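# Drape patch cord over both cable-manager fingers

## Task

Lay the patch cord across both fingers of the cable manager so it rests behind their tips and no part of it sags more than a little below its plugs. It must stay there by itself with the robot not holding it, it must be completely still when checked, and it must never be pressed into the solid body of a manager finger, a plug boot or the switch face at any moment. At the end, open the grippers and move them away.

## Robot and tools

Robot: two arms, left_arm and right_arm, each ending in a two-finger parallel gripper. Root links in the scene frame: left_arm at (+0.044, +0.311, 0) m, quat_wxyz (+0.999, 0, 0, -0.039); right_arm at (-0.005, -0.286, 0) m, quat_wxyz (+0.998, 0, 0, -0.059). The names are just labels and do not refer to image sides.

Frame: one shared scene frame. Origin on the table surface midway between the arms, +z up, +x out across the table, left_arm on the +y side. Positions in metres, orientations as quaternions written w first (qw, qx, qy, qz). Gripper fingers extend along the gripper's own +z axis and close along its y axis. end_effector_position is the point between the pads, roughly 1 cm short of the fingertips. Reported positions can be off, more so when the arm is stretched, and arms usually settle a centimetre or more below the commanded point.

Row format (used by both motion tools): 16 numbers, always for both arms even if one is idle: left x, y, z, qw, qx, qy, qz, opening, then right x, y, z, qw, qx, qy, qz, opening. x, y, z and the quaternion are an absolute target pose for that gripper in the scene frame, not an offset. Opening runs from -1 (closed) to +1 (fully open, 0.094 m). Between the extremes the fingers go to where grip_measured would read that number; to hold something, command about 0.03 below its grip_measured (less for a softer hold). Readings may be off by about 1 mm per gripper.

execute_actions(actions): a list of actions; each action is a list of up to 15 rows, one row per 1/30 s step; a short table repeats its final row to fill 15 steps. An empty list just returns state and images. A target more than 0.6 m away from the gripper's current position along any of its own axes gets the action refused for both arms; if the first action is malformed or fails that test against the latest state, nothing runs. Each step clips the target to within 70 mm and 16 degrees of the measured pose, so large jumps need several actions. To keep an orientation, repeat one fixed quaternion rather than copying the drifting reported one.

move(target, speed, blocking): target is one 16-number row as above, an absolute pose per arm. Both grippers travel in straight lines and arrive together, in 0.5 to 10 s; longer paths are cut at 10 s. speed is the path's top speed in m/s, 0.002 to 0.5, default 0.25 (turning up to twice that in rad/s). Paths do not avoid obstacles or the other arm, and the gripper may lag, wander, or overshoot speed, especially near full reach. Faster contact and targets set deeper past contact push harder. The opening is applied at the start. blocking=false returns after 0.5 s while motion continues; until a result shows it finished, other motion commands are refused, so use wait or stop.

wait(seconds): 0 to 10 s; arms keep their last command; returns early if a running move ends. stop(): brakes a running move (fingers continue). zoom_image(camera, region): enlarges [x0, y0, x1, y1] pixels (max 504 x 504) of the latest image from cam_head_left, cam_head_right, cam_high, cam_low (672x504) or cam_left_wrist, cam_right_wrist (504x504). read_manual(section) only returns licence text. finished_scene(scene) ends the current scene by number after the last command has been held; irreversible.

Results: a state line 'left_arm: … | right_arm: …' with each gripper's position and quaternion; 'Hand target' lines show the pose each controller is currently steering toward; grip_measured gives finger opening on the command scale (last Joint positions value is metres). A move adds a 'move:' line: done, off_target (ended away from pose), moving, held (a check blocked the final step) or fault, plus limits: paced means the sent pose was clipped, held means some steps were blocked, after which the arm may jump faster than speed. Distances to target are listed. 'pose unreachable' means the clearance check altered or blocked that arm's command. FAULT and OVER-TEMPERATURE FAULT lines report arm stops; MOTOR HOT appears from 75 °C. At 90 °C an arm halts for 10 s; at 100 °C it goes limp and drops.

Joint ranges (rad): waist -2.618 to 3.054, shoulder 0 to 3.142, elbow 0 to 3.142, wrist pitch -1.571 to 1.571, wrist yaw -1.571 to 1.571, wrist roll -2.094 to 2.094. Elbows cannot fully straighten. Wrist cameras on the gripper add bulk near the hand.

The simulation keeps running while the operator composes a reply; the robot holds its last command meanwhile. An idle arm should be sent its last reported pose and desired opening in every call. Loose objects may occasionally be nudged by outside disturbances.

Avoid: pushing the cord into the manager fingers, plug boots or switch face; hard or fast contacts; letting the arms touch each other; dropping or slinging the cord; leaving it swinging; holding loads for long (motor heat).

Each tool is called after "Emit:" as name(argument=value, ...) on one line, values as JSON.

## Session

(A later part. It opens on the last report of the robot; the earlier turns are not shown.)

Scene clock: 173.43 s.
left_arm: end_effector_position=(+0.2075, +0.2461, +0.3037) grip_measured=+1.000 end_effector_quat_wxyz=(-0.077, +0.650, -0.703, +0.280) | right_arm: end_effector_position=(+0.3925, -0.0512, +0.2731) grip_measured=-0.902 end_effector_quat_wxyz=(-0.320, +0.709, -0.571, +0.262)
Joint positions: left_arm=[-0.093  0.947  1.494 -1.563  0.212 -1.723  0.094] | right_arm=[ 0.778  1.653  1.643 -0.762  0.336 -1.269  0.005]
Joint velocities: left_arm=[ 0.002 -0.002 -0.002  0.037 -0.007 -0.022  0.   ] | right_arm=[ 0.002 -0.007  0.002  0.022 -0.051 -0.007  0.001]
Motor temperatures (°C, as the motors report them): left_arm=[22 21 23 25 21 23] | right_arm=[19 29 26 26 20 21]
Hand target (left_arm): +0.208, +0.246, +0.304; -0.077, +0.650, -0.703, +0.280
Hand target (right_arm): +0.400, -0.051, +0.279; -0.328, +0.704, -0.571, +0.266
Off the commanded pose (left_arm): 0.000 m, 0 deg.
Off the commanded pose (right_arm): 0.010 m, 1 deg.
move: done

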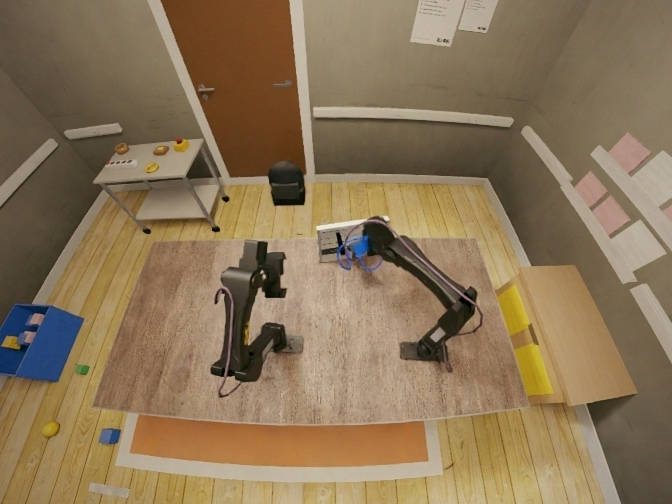

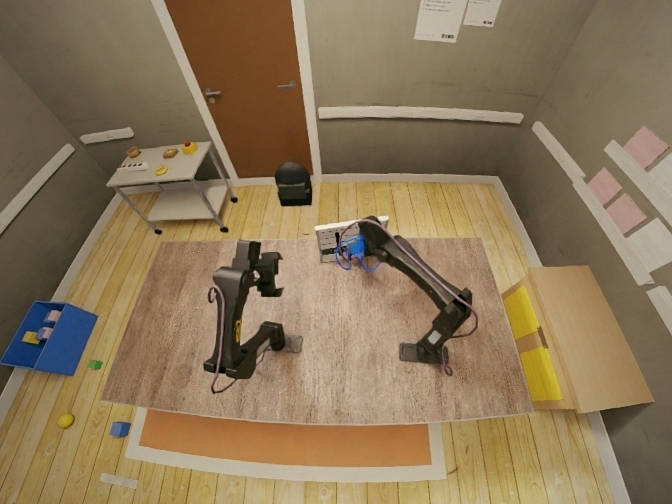

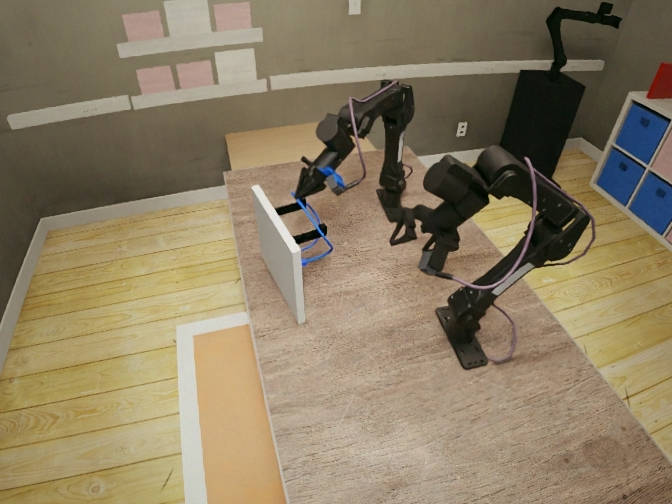

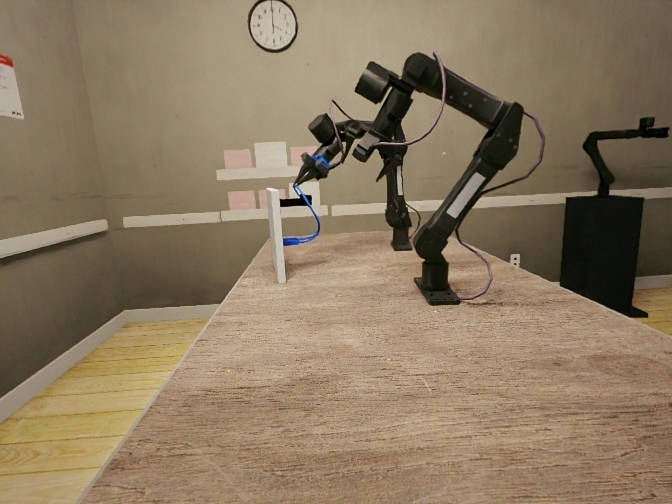

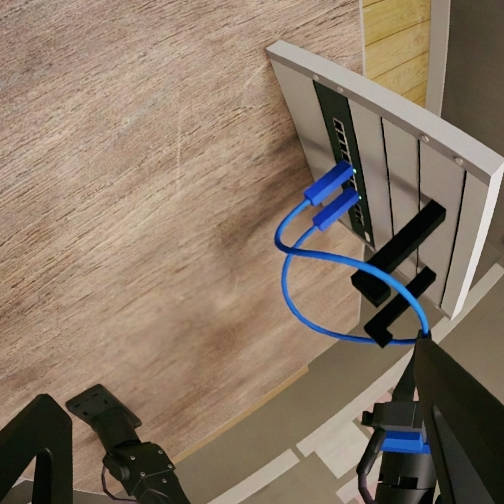

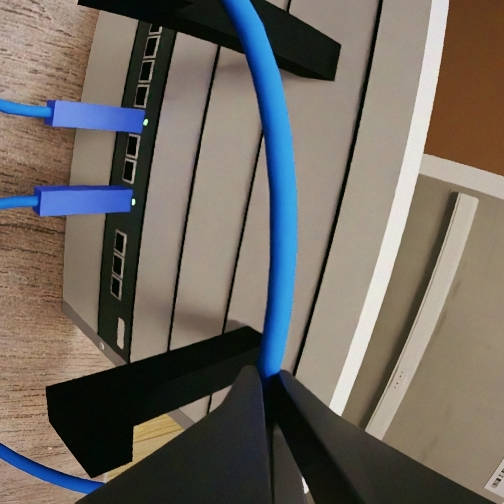

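Emit:
move(target=[0.2075,0.2461,0.3037,-0.077,0.650,-0.703,0.280,1, 0.41,-0.025,0.25,0.3286,-0.7045,0.5705,-0.266,-0.915], speed=0.04)

Emit:
zoom_image(camera="cam_low", region=[260, 150, 360, 250])

Emit:
zoom_image(camera="cam_high", region=[250, 160, 370, 280])

Scene clock: 181.63 s.
left_arm: end_effector_position=(+0.2075, +0.2461, +0.3037) grip_measured=+1.000 end_effector_quat_wxyz=(-0.077, +0.650, -0.703, +0.280) | right_arm: end_effector_position=(+0.4100, -0.0283, +0.2567) grip_measured=-0.902 end_effector_quat_wxyz=(-0.332, +0.705, -0.568, +0.266)
Joint positions: left_arm=[-0.093  0.947  1.494 -1.563  0.212 -1.723  0.094] | right_arm=[ 0.799  1.728  1.643 -0.662  0.352 -1.26   0.005]
Joint velocities: left_arm=[-0.007 -0.002  0.007  0.051  0.007  0.022  0.   ] | right_arm=[ 0.002 -0.007 -0.007  0.007  0.007  0.051 -0.   ]
Motor temperatures (°C, as the motors report them): left_arm=[22 21 23 25 21 23] | right_arm=[19 28 27 27 20 21]
Hand target (left_arm): +0.208, +0.246, +0.304; -0.077, +0.650, -0.703, +0.280
Hand target (right_arm): +0.410, -0.025, +0.250; -0.329, +0.704, -0.570, +0.266
Off the commanded pose (left_arm): 0.000 m, 0 deg.
Off the commanded pose (right_arm): 0.007 m, 0 deg.
move: done

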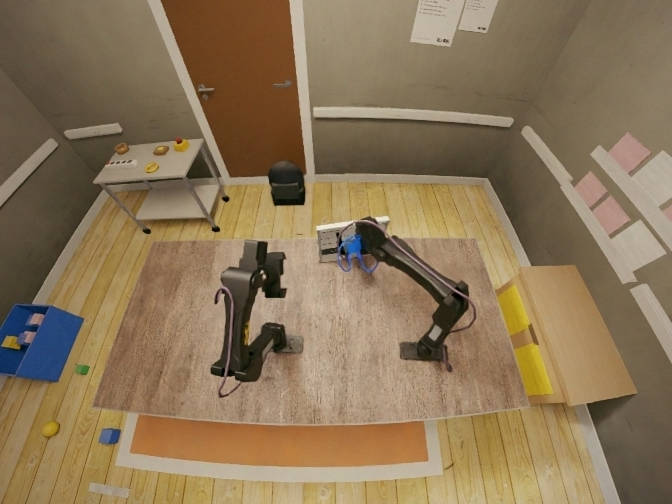

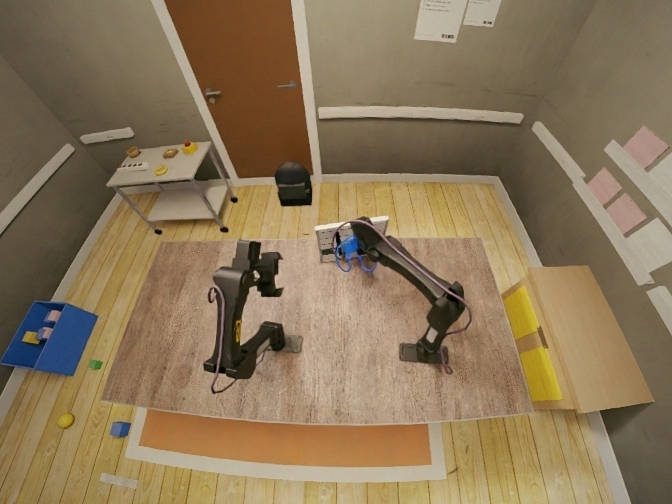

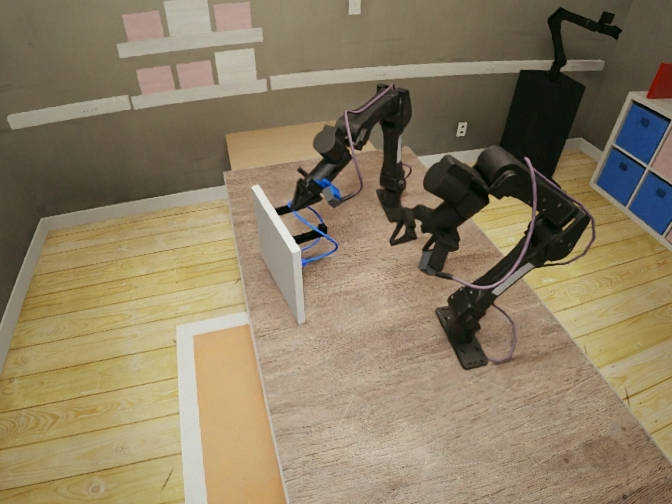

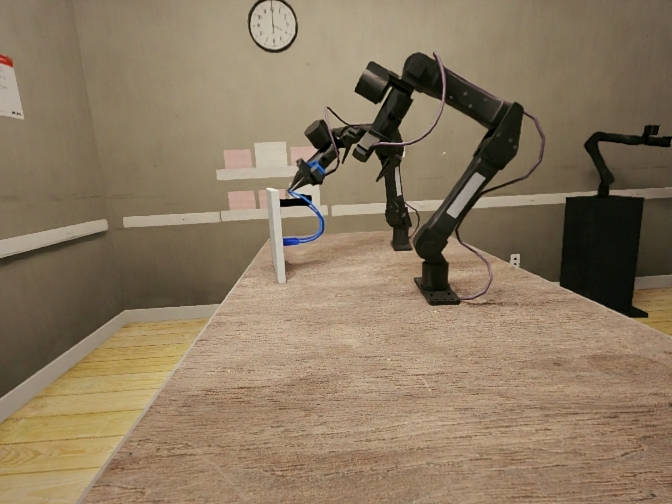

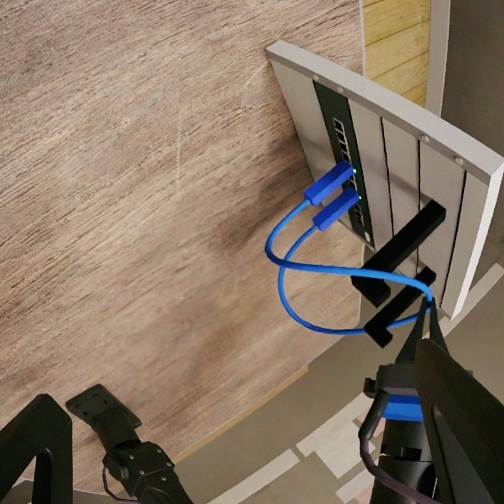

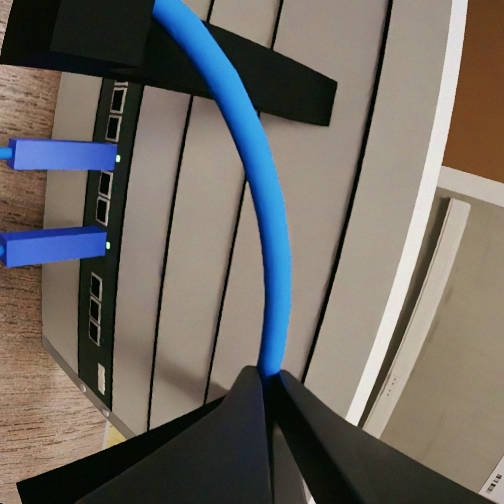

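Region (260, 150, 360, 250) of cam_low's 672x504 image, scaled by 5.040, with more detail than that image has.

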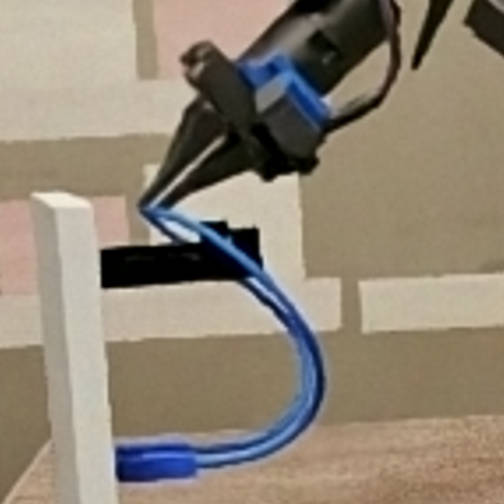

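Region (250, 160, 370, 280) of cam_high's 672x504 image, scaled by 4.200, with more detail than that image has.

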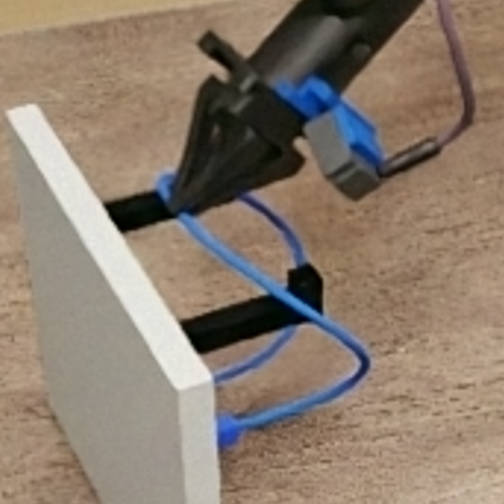

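Emit:
move(target=[0.2075,0.2461,0.3037,-0.077,0.650,-0.703,0.280,1, 0.385,-0.022,0.245,0.3286,-0.7045,0.5705,-0.266,-0.915], speed=0.03)

Emit:
move(target=[0.2075,0.2461,0.3037,-0.077,0.650,-0.703,0.280,1, 0.385,-0.022,0.245,0.3286,-0.7045,0.5705,-0.266,-0.5], speed=0.03)

Emit:
zoom_image(camera="cam_low", region=[260, 150, 360, 250])

Emit:
zoom_image(camera="cam_high", region=[250, 160, 370, 280])

Scene clock: 191.07 s.
left_arm: end_effector_position=(+0.2075, +0.2461, +0.3037) grip_measured=+1.000 end_effector_quat_wxyz=(-0.077, +0.650, -0.703, +0.280) | right_arm: end_effector_position=(+0.3895, -0.0209, +0.2330) grip_measured=-0.902 end_effector_quat_wxyz=(-0.314, +0.713, -0.569, +0.264)
Joint positions: left_arm=[-0.093  0.947  1.494 -1.563  0.212 -1.723  0.094] | right_arm=[ 0.852  1.707  1.553 -0.647  0.391 -1.222  0.005]
Joint velocities: left_arm=[-0.007  0.022 -0.022 -0.051 -0.022 -0.007  0.   ] | right_arm=[ 0.007  0.007 -0.002 -0.081  0.037 -0.066  0.   ]
Motor temperatures (°C, as the motors report them): left_arm=[22 21 23 25 21 23] | right_arm=[19 28 26 27 20 21]
Hand target (left_arm): +0.208, +0.246, +0.304; -0.077, +0.650, -0.703, +0.280
Hand target (right_arm): +0.385, -0.022, +0.245; -0.328, +0.704, -0.570, +0.266
Off the commanded pose (left_arm): 0.000 m, 0 deg.
Off the commanded pose (right_arm): 0.013 m, 2 deg.
move: off_target (right_arm)

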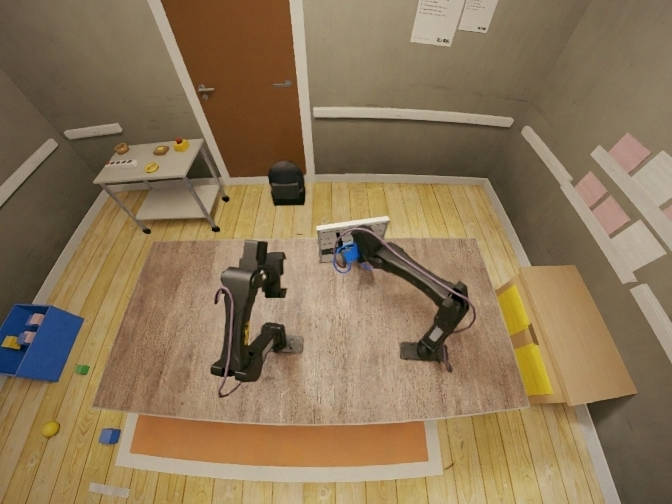

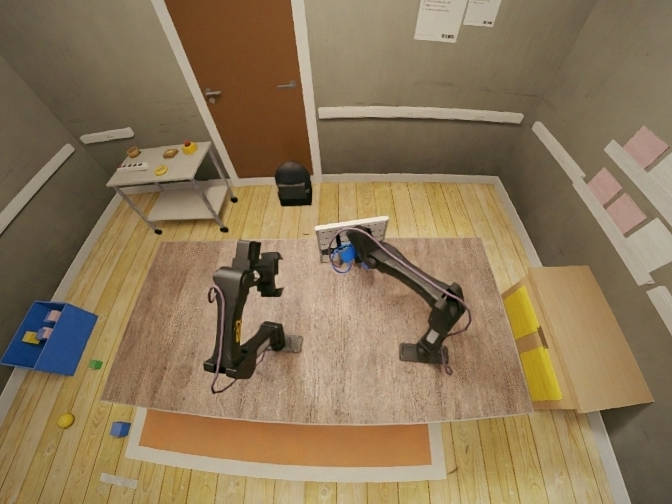

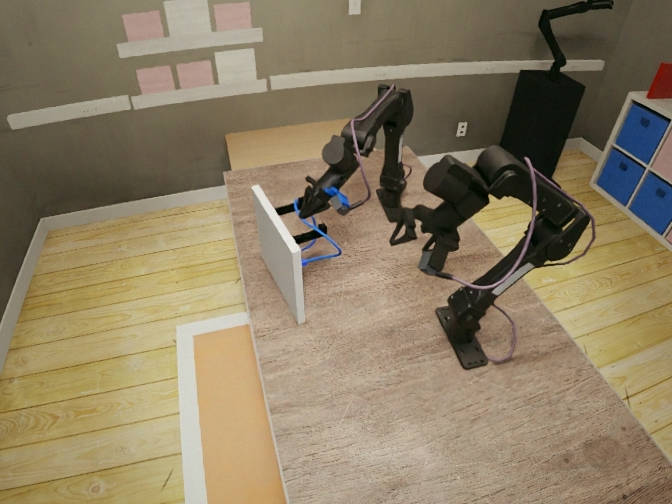

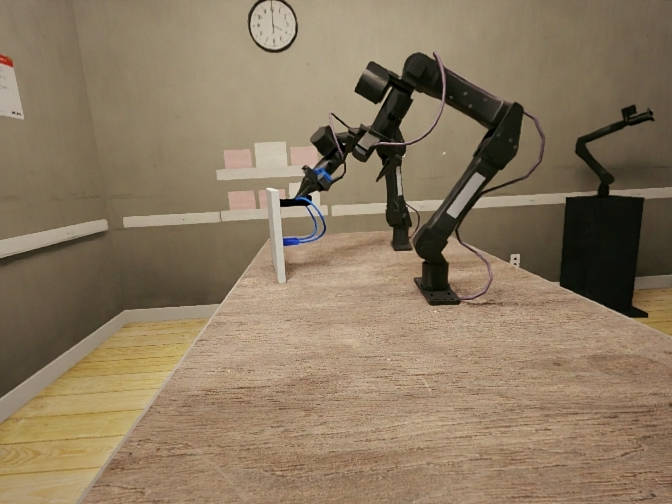

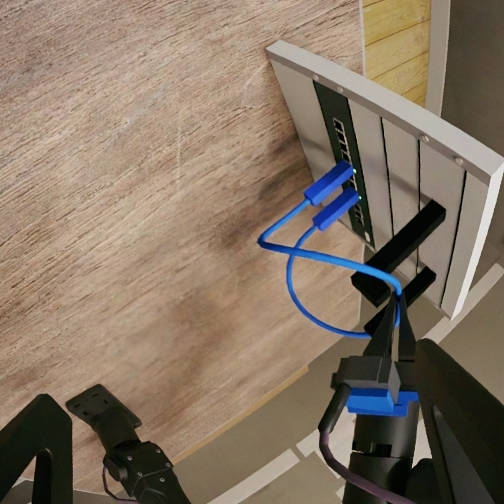

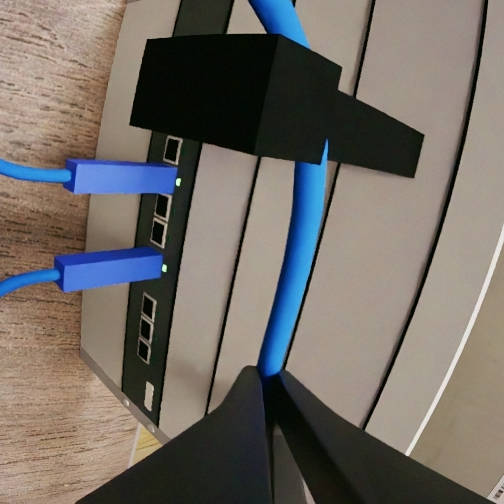

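Scene clock: 191.87 s.
left_arm: end_effector_position=(+0.2075, +0.2461, +0.3037) grip_measured=+1.000 end_effector_quat_wxyz=(-0.077, +0.650, -0.703, +0.280) | right_arm: end_effector_position=(+0.3896, -0.0210, +0.2331) grip_measured=-0.502 end_effector_quat_wxyz=(-0.314, +0.713, -0.569, +0.264)
Joint positions: left_arm=[-0.093  0.947  1.494 -1.563  0.212 -1.723  0.094] | right_arm=[ 0.852  1.707  1.553 -0.647  0.391 -1.221  0.023]
Joint velocities: left_arm=[-0.017 -0.002 -0.012 -0.022  0.007 -0.051  0.   ] | right_arm=[-0.002  0.007 -0.007  0.022 -0.051 -0.007 -0.001]
Motor temperatures (°C, as the motors report them): left_arm=[22 21 23 25 21 23] | right_arm=[19 28 26 27 20 21]
Hand target (left_arm): +0.208, +0.246, +0.304; -0.077, +0.650, -0.703, +0.280
Hand target (right_arm): +0.385, -0.022, +0.245; -0.328, +0.704, -0.571, +0.266
Off the commanded pose (left_arm): 0.000 m, 0 deg.
Off the commanded pose (right_arm): 0.013 m, 2 deg.
move: off_target (right_arm)

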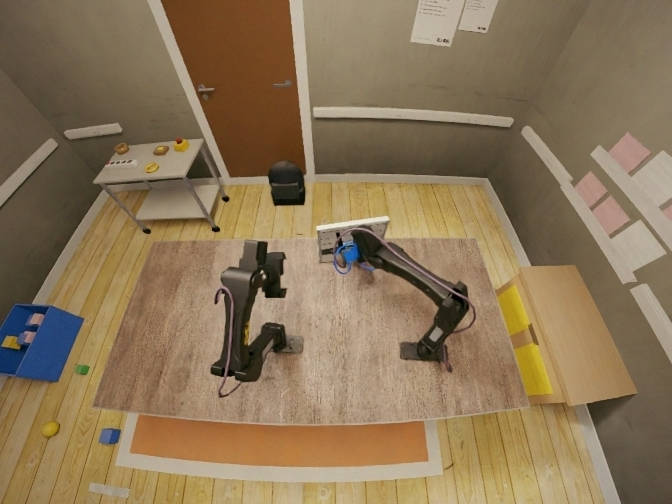

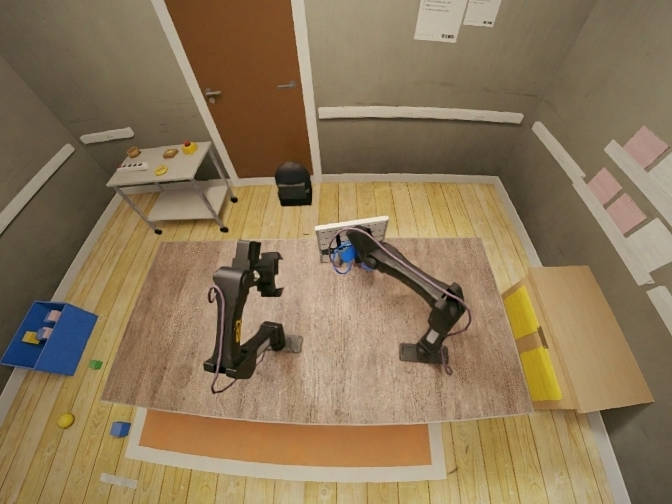

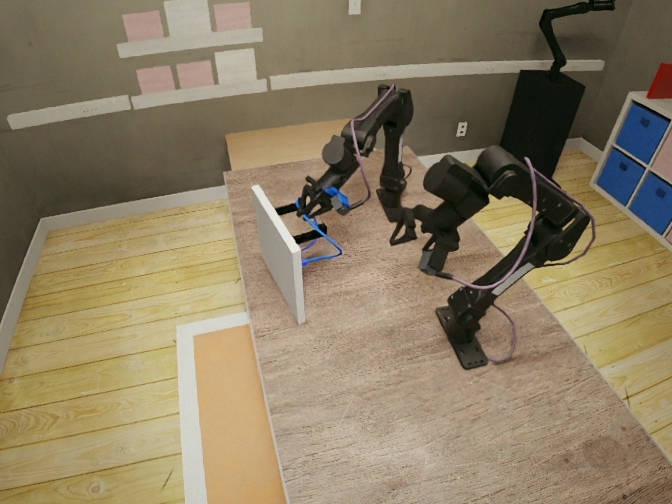

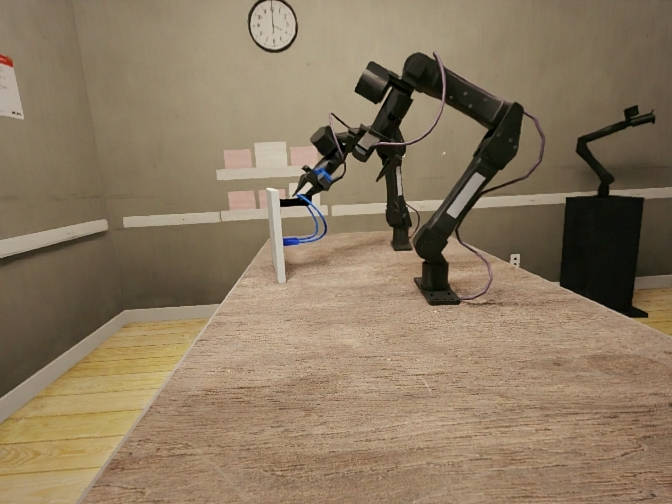

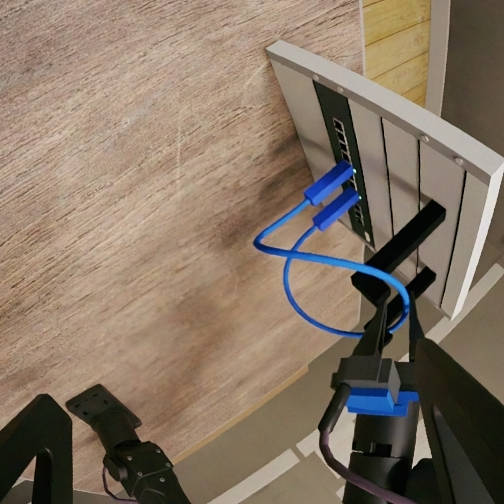

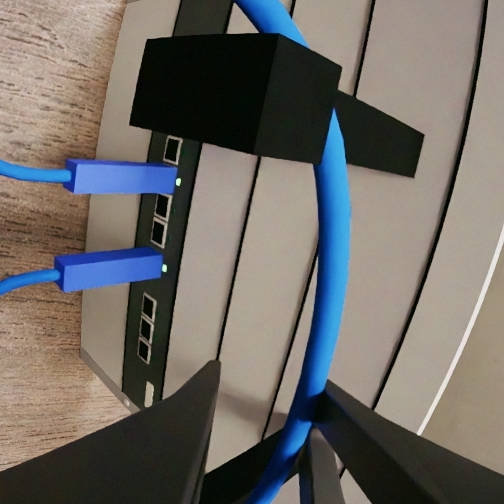

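Region (260, 150, 360, 250) of cam_low's 672x504 image, scaled by 5.040, with more detail than that image has.

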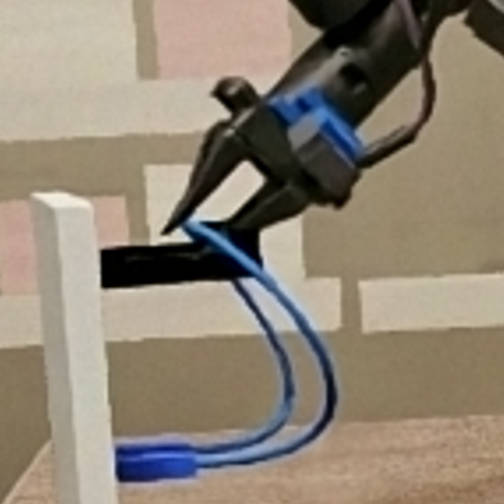

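Region (250, 160, 370, 280) of cam_high's 672x504 image, scaled by 4.200, with more detail than that image has.

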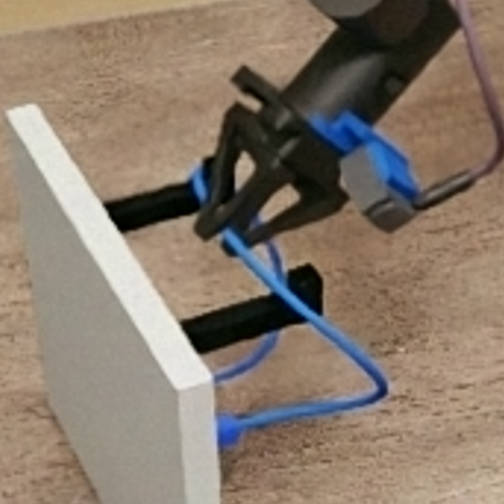

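Open more, then retract along the gripper axis.

Emit:
move(target=[0.2075,0.2461,0.3037,-0.077,0.650,-0.703,0.280,1, 0.385,-0.022,0.245,0.3286,-0.7045,0.5705,-0.266,0.0], speed=0.03)

Emit:
move(target=[0.2075,0.2461,0.3037,-0.077,0.650,-0.703,0.280,1, 0.31,-0.038,0.315,0.3286,-0.7045,0.5705,-0.266,0.0], speed=0.08)

Emit:
move(target=[0.2075,0.2461,0.3037,-0.077,0.650,-0.703,0.280,1, 0.2,-0.22,0.3,0.3286,-0.7045,0.5705,-0.266,0.0], speed=0.25)

Emit:
zoom_image(camera="cam_low", region=[260, 160, 360, 260])

Emit:
zoom_image(camera="cam_high", region=[250, 160, 370, 280])

Scene clock: 199.77 s.
left_arm: end_effector_position=(+0.2075, +0.2461, +0.3037) grip_measured=+1.000 end_effector_quat_wxyz=(-0.077, +0.650, -0.703, +0.280) | right_arm: end_effector_position=(+0.3896, -0.0210, +0.2331) grip_measured=-0.002 end_effector_quat_wxyz=(-0.314, +0.713, -0.569, +0.264)
Joint positions: left_arm=[-0.093  0.947  1.494 -1.563  0.212 -1.723  0.094] | right_arm=[ 0.852  1.707  1.553 -0.647  0.391 -1.22   0.047]
Joint velocities: left_arm=[ 0.002 -0.007  0.012  0.022 -0.022  0.037  0.   ] | right_arm=[ 0.002 -0.007 -0.022  0.022  0.051  0.066 -0.   ]
Motor temperatures (°C, as the motors report them): left_arm=[22 21 23 25 21 23] | right_arm=[19 29 26 27 20 21]
Hand target (left_arm): +0.208, +0.246, +0.304; -0.077, +0.650, -0.703, +0.280
Hand target (right_arm): +0.385, -0.022, +0.245; -0.328, +0.704, -0.571, +0.266
Off the commanded pose (left_arm): 0.000 m, 0 deg.
Off the commanded pose (right_arm): 0.013 m, 2 deg.
move: off_target (right_arm)

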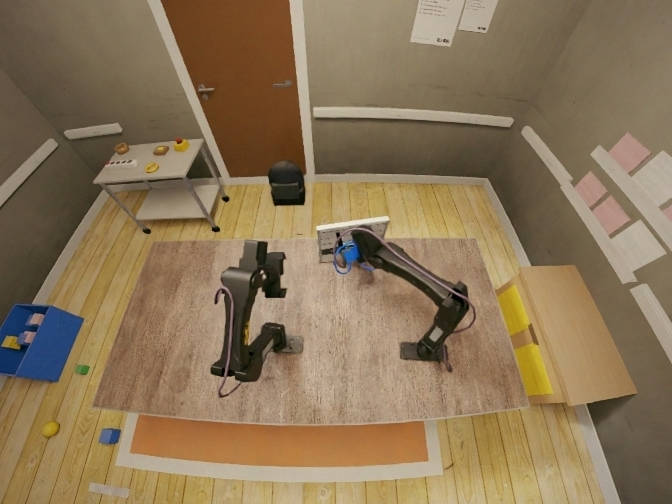

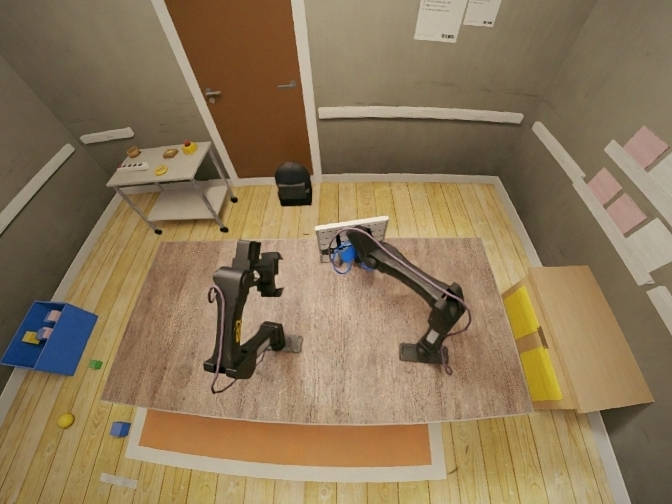

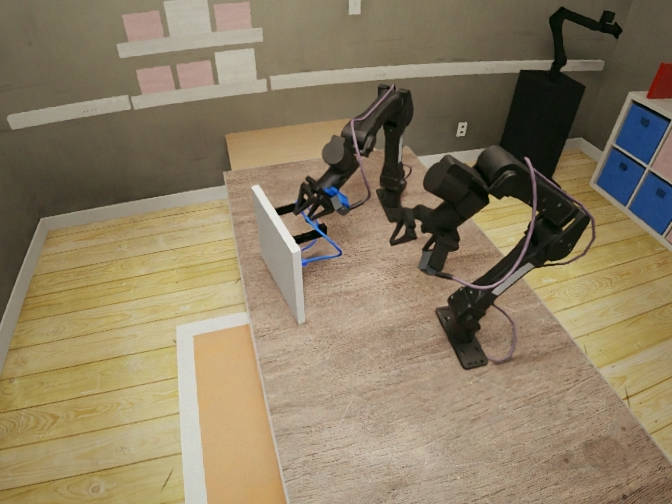

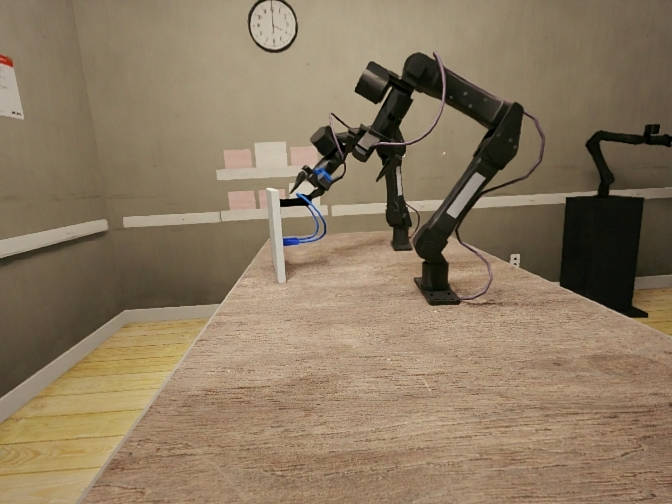

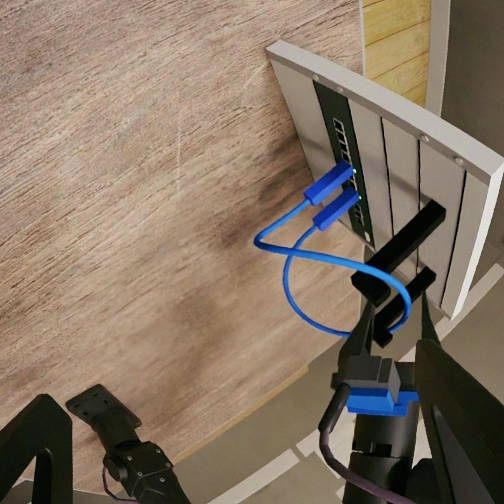

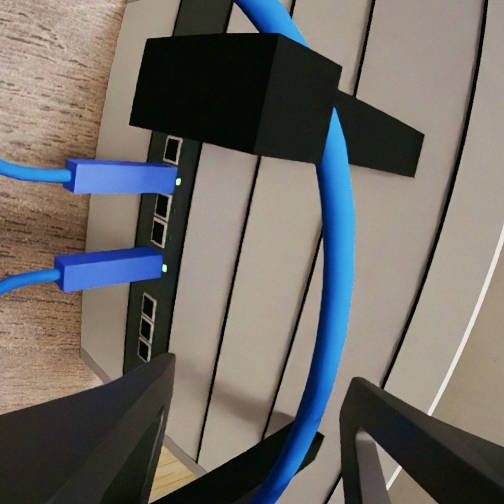

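Scene clock: 201.77 s.
left_arm: end_effector_position=(+0.2075, +0.2461, +0.3037) grip_measured=+1.000 end_effector_quat_wxyz=(-0.077, +0.650, -0.703, +0.280) | right_arm: end_effector_position=(+0.3144, -0.0336, +0.2974) grip_measured=-0.002 end_effector_quat_wxyz=(-0.309, +0.716, -0.567, +0.265)
Joint positions: left_arm=[-0.093  0.947  1.494 -1.563  0.212 -1.723  0.094] | right_arm=[ 0.992  1.545  1.657 -0.97   0.488 -1.112  0.047]
Joint velocities: left_arm=[-0.017 -0.007 -0.002 -0.066  0.081  0.051  0.   ] | right_arm=[ 0.012  0.007 -0.007 -0.037  0.037 -0.022 -0.002]
Motor temperatures (°C, as the motors report them): left_arm=[22 21 24 25 21 23] | right_arm=[19 29 26 27 20 21]
Hand target (left_arm): +0.208, +0.246, +0.304; -0.077, +0.650, -0.703, +0.280
Hand target (right_arm): +0.310, -0.037, +0.316; -0.329, +0.704, -0.570, +0.267
Off the commanded pose (left_arm): 0.000 m, 0 deg.
Off the commanded pose (right_arm): 0.019 m, 3 deg.
move: off_target (right_arm)

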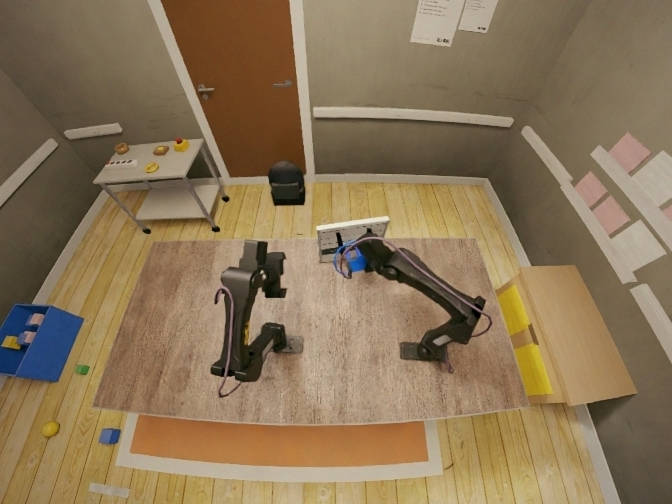

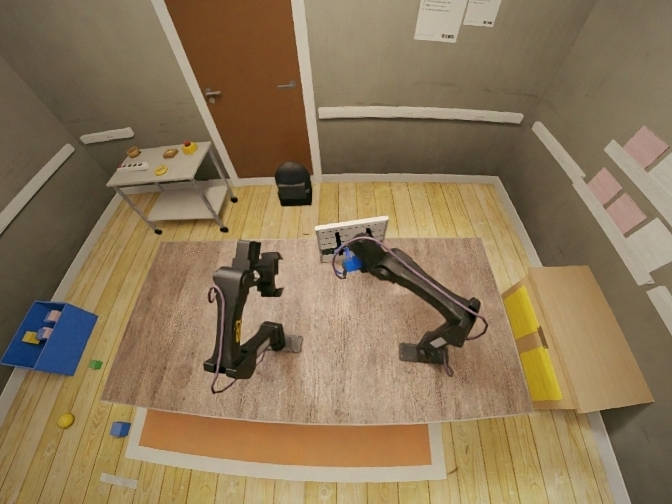

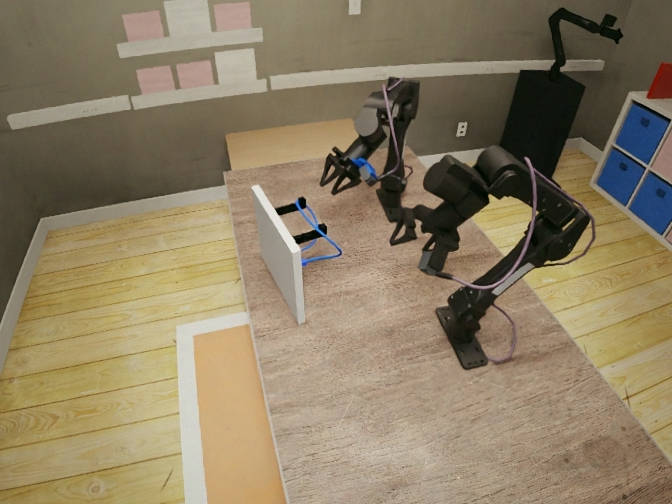

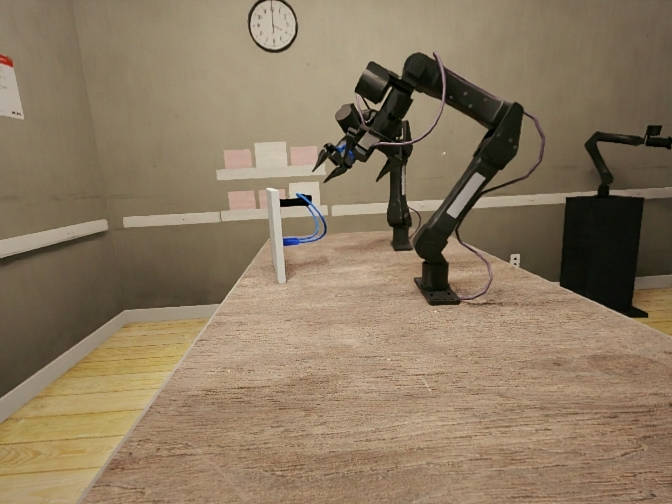

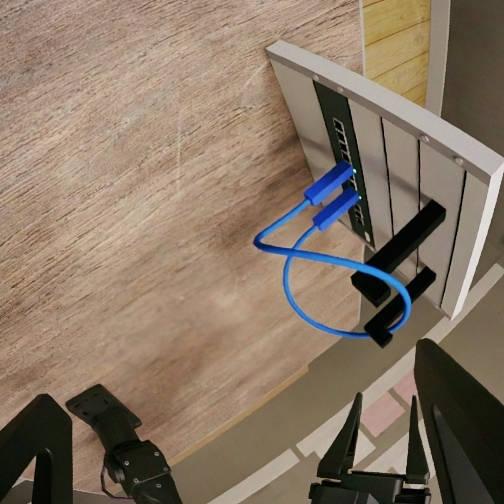

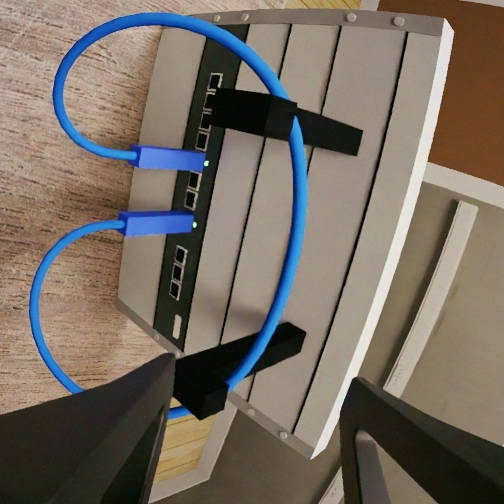

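Scene clock: 203.40 s.
left_arm: end_effector_position=(+0.2075, +0.2461, +0.3037) grip_measured=+1.000 end_effector_quat_wxyz=(-0.077, +0.650, -0.703, +0.280) | right_arm: end_effector_position=(+0.2010, -0.2181, +0.3048) grip_measured=-0.002 end_effector_quat_wxyz=(-0.330, +0.702, -0.572, +0.267)
Joint positions: left_arm=[-0.093  0.947  1.494 -1.563  0.212 -1.723  0.094] | right_arm=[ 0.614  0.788  1.231 -1.159  0.22  -1.38   0.047]
Joint velocities: left_arm=[-0.002  0.017 -0.007 -0.007  0.022 -0.007  0.   ] | right_arm=[ 0.002 -0.002  0.002 -0.037 -0.037 -0.022  0.   ]
Motor temperatures (°C, as the motors report them): left_arm=[22 21 24 25 21 23] | right_arm=[19 29 26 27 20 21]
Hand target (left_arm): +0.208, +0.246, +0.304; -0.077, +0.650, -0.703, +0.280
Hand target (right_arm): +0.197, -0.220, +0.302; -0.327, +0.704, -0.572, +0.264
Off the commanded pose (left_arm): 0.000 m, 0 deg.
Off the commanded pose (right_arm): 0.005 m, 0 deg.
move: done

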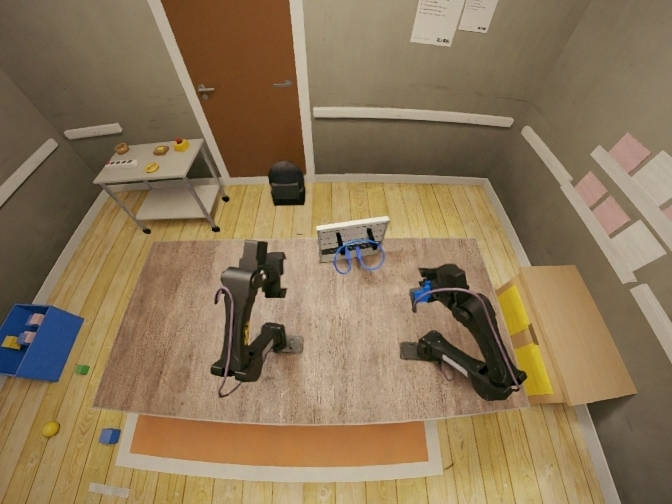

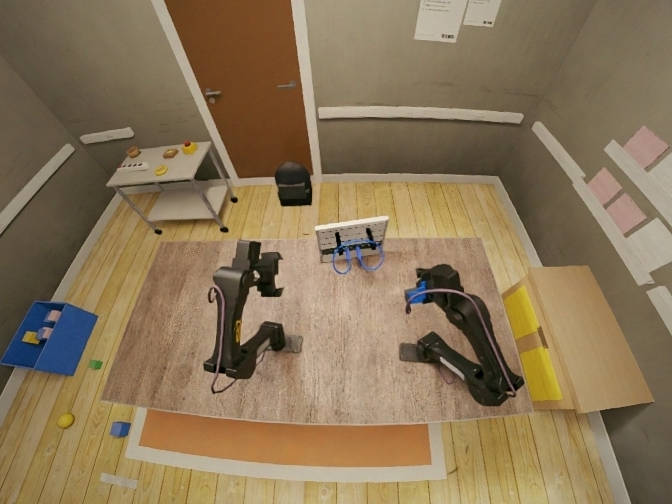

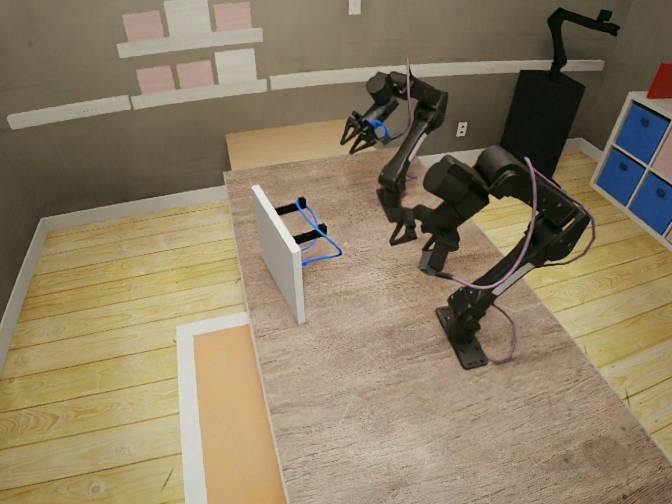

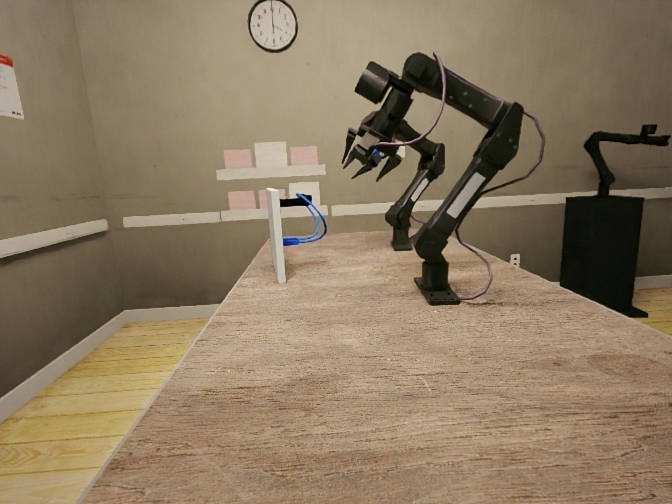

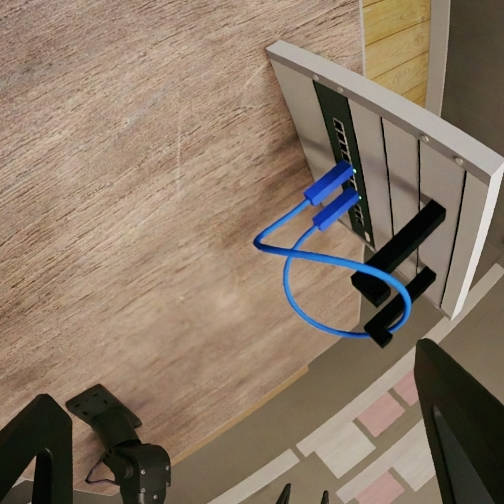

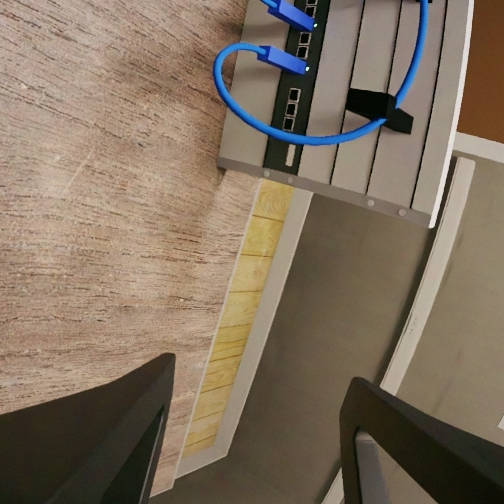

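Region (260, 160, 360, 260) of cam_low's 672x504 image, scaled by 5.040, with more detail than that image has.

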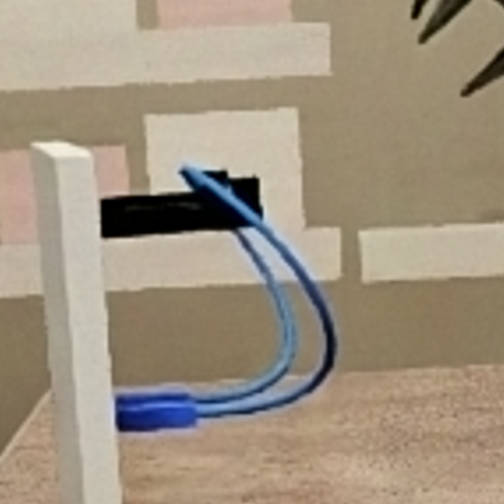

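Region (250, 160, 370, 280) of cam_high's 672x504 image, scaled by 4.200, with more detail than that image has.

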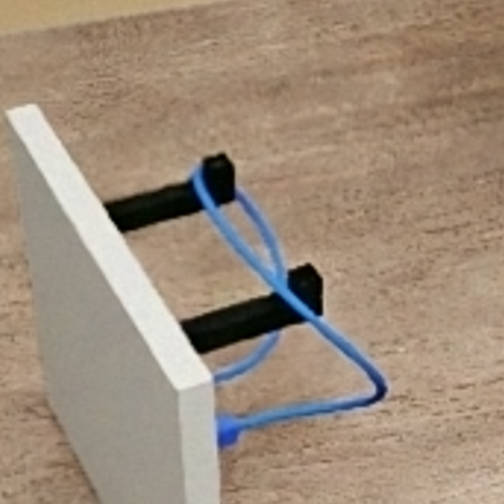

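Emit:
finished_scene(scene=1)

The scene is finished: the task was done.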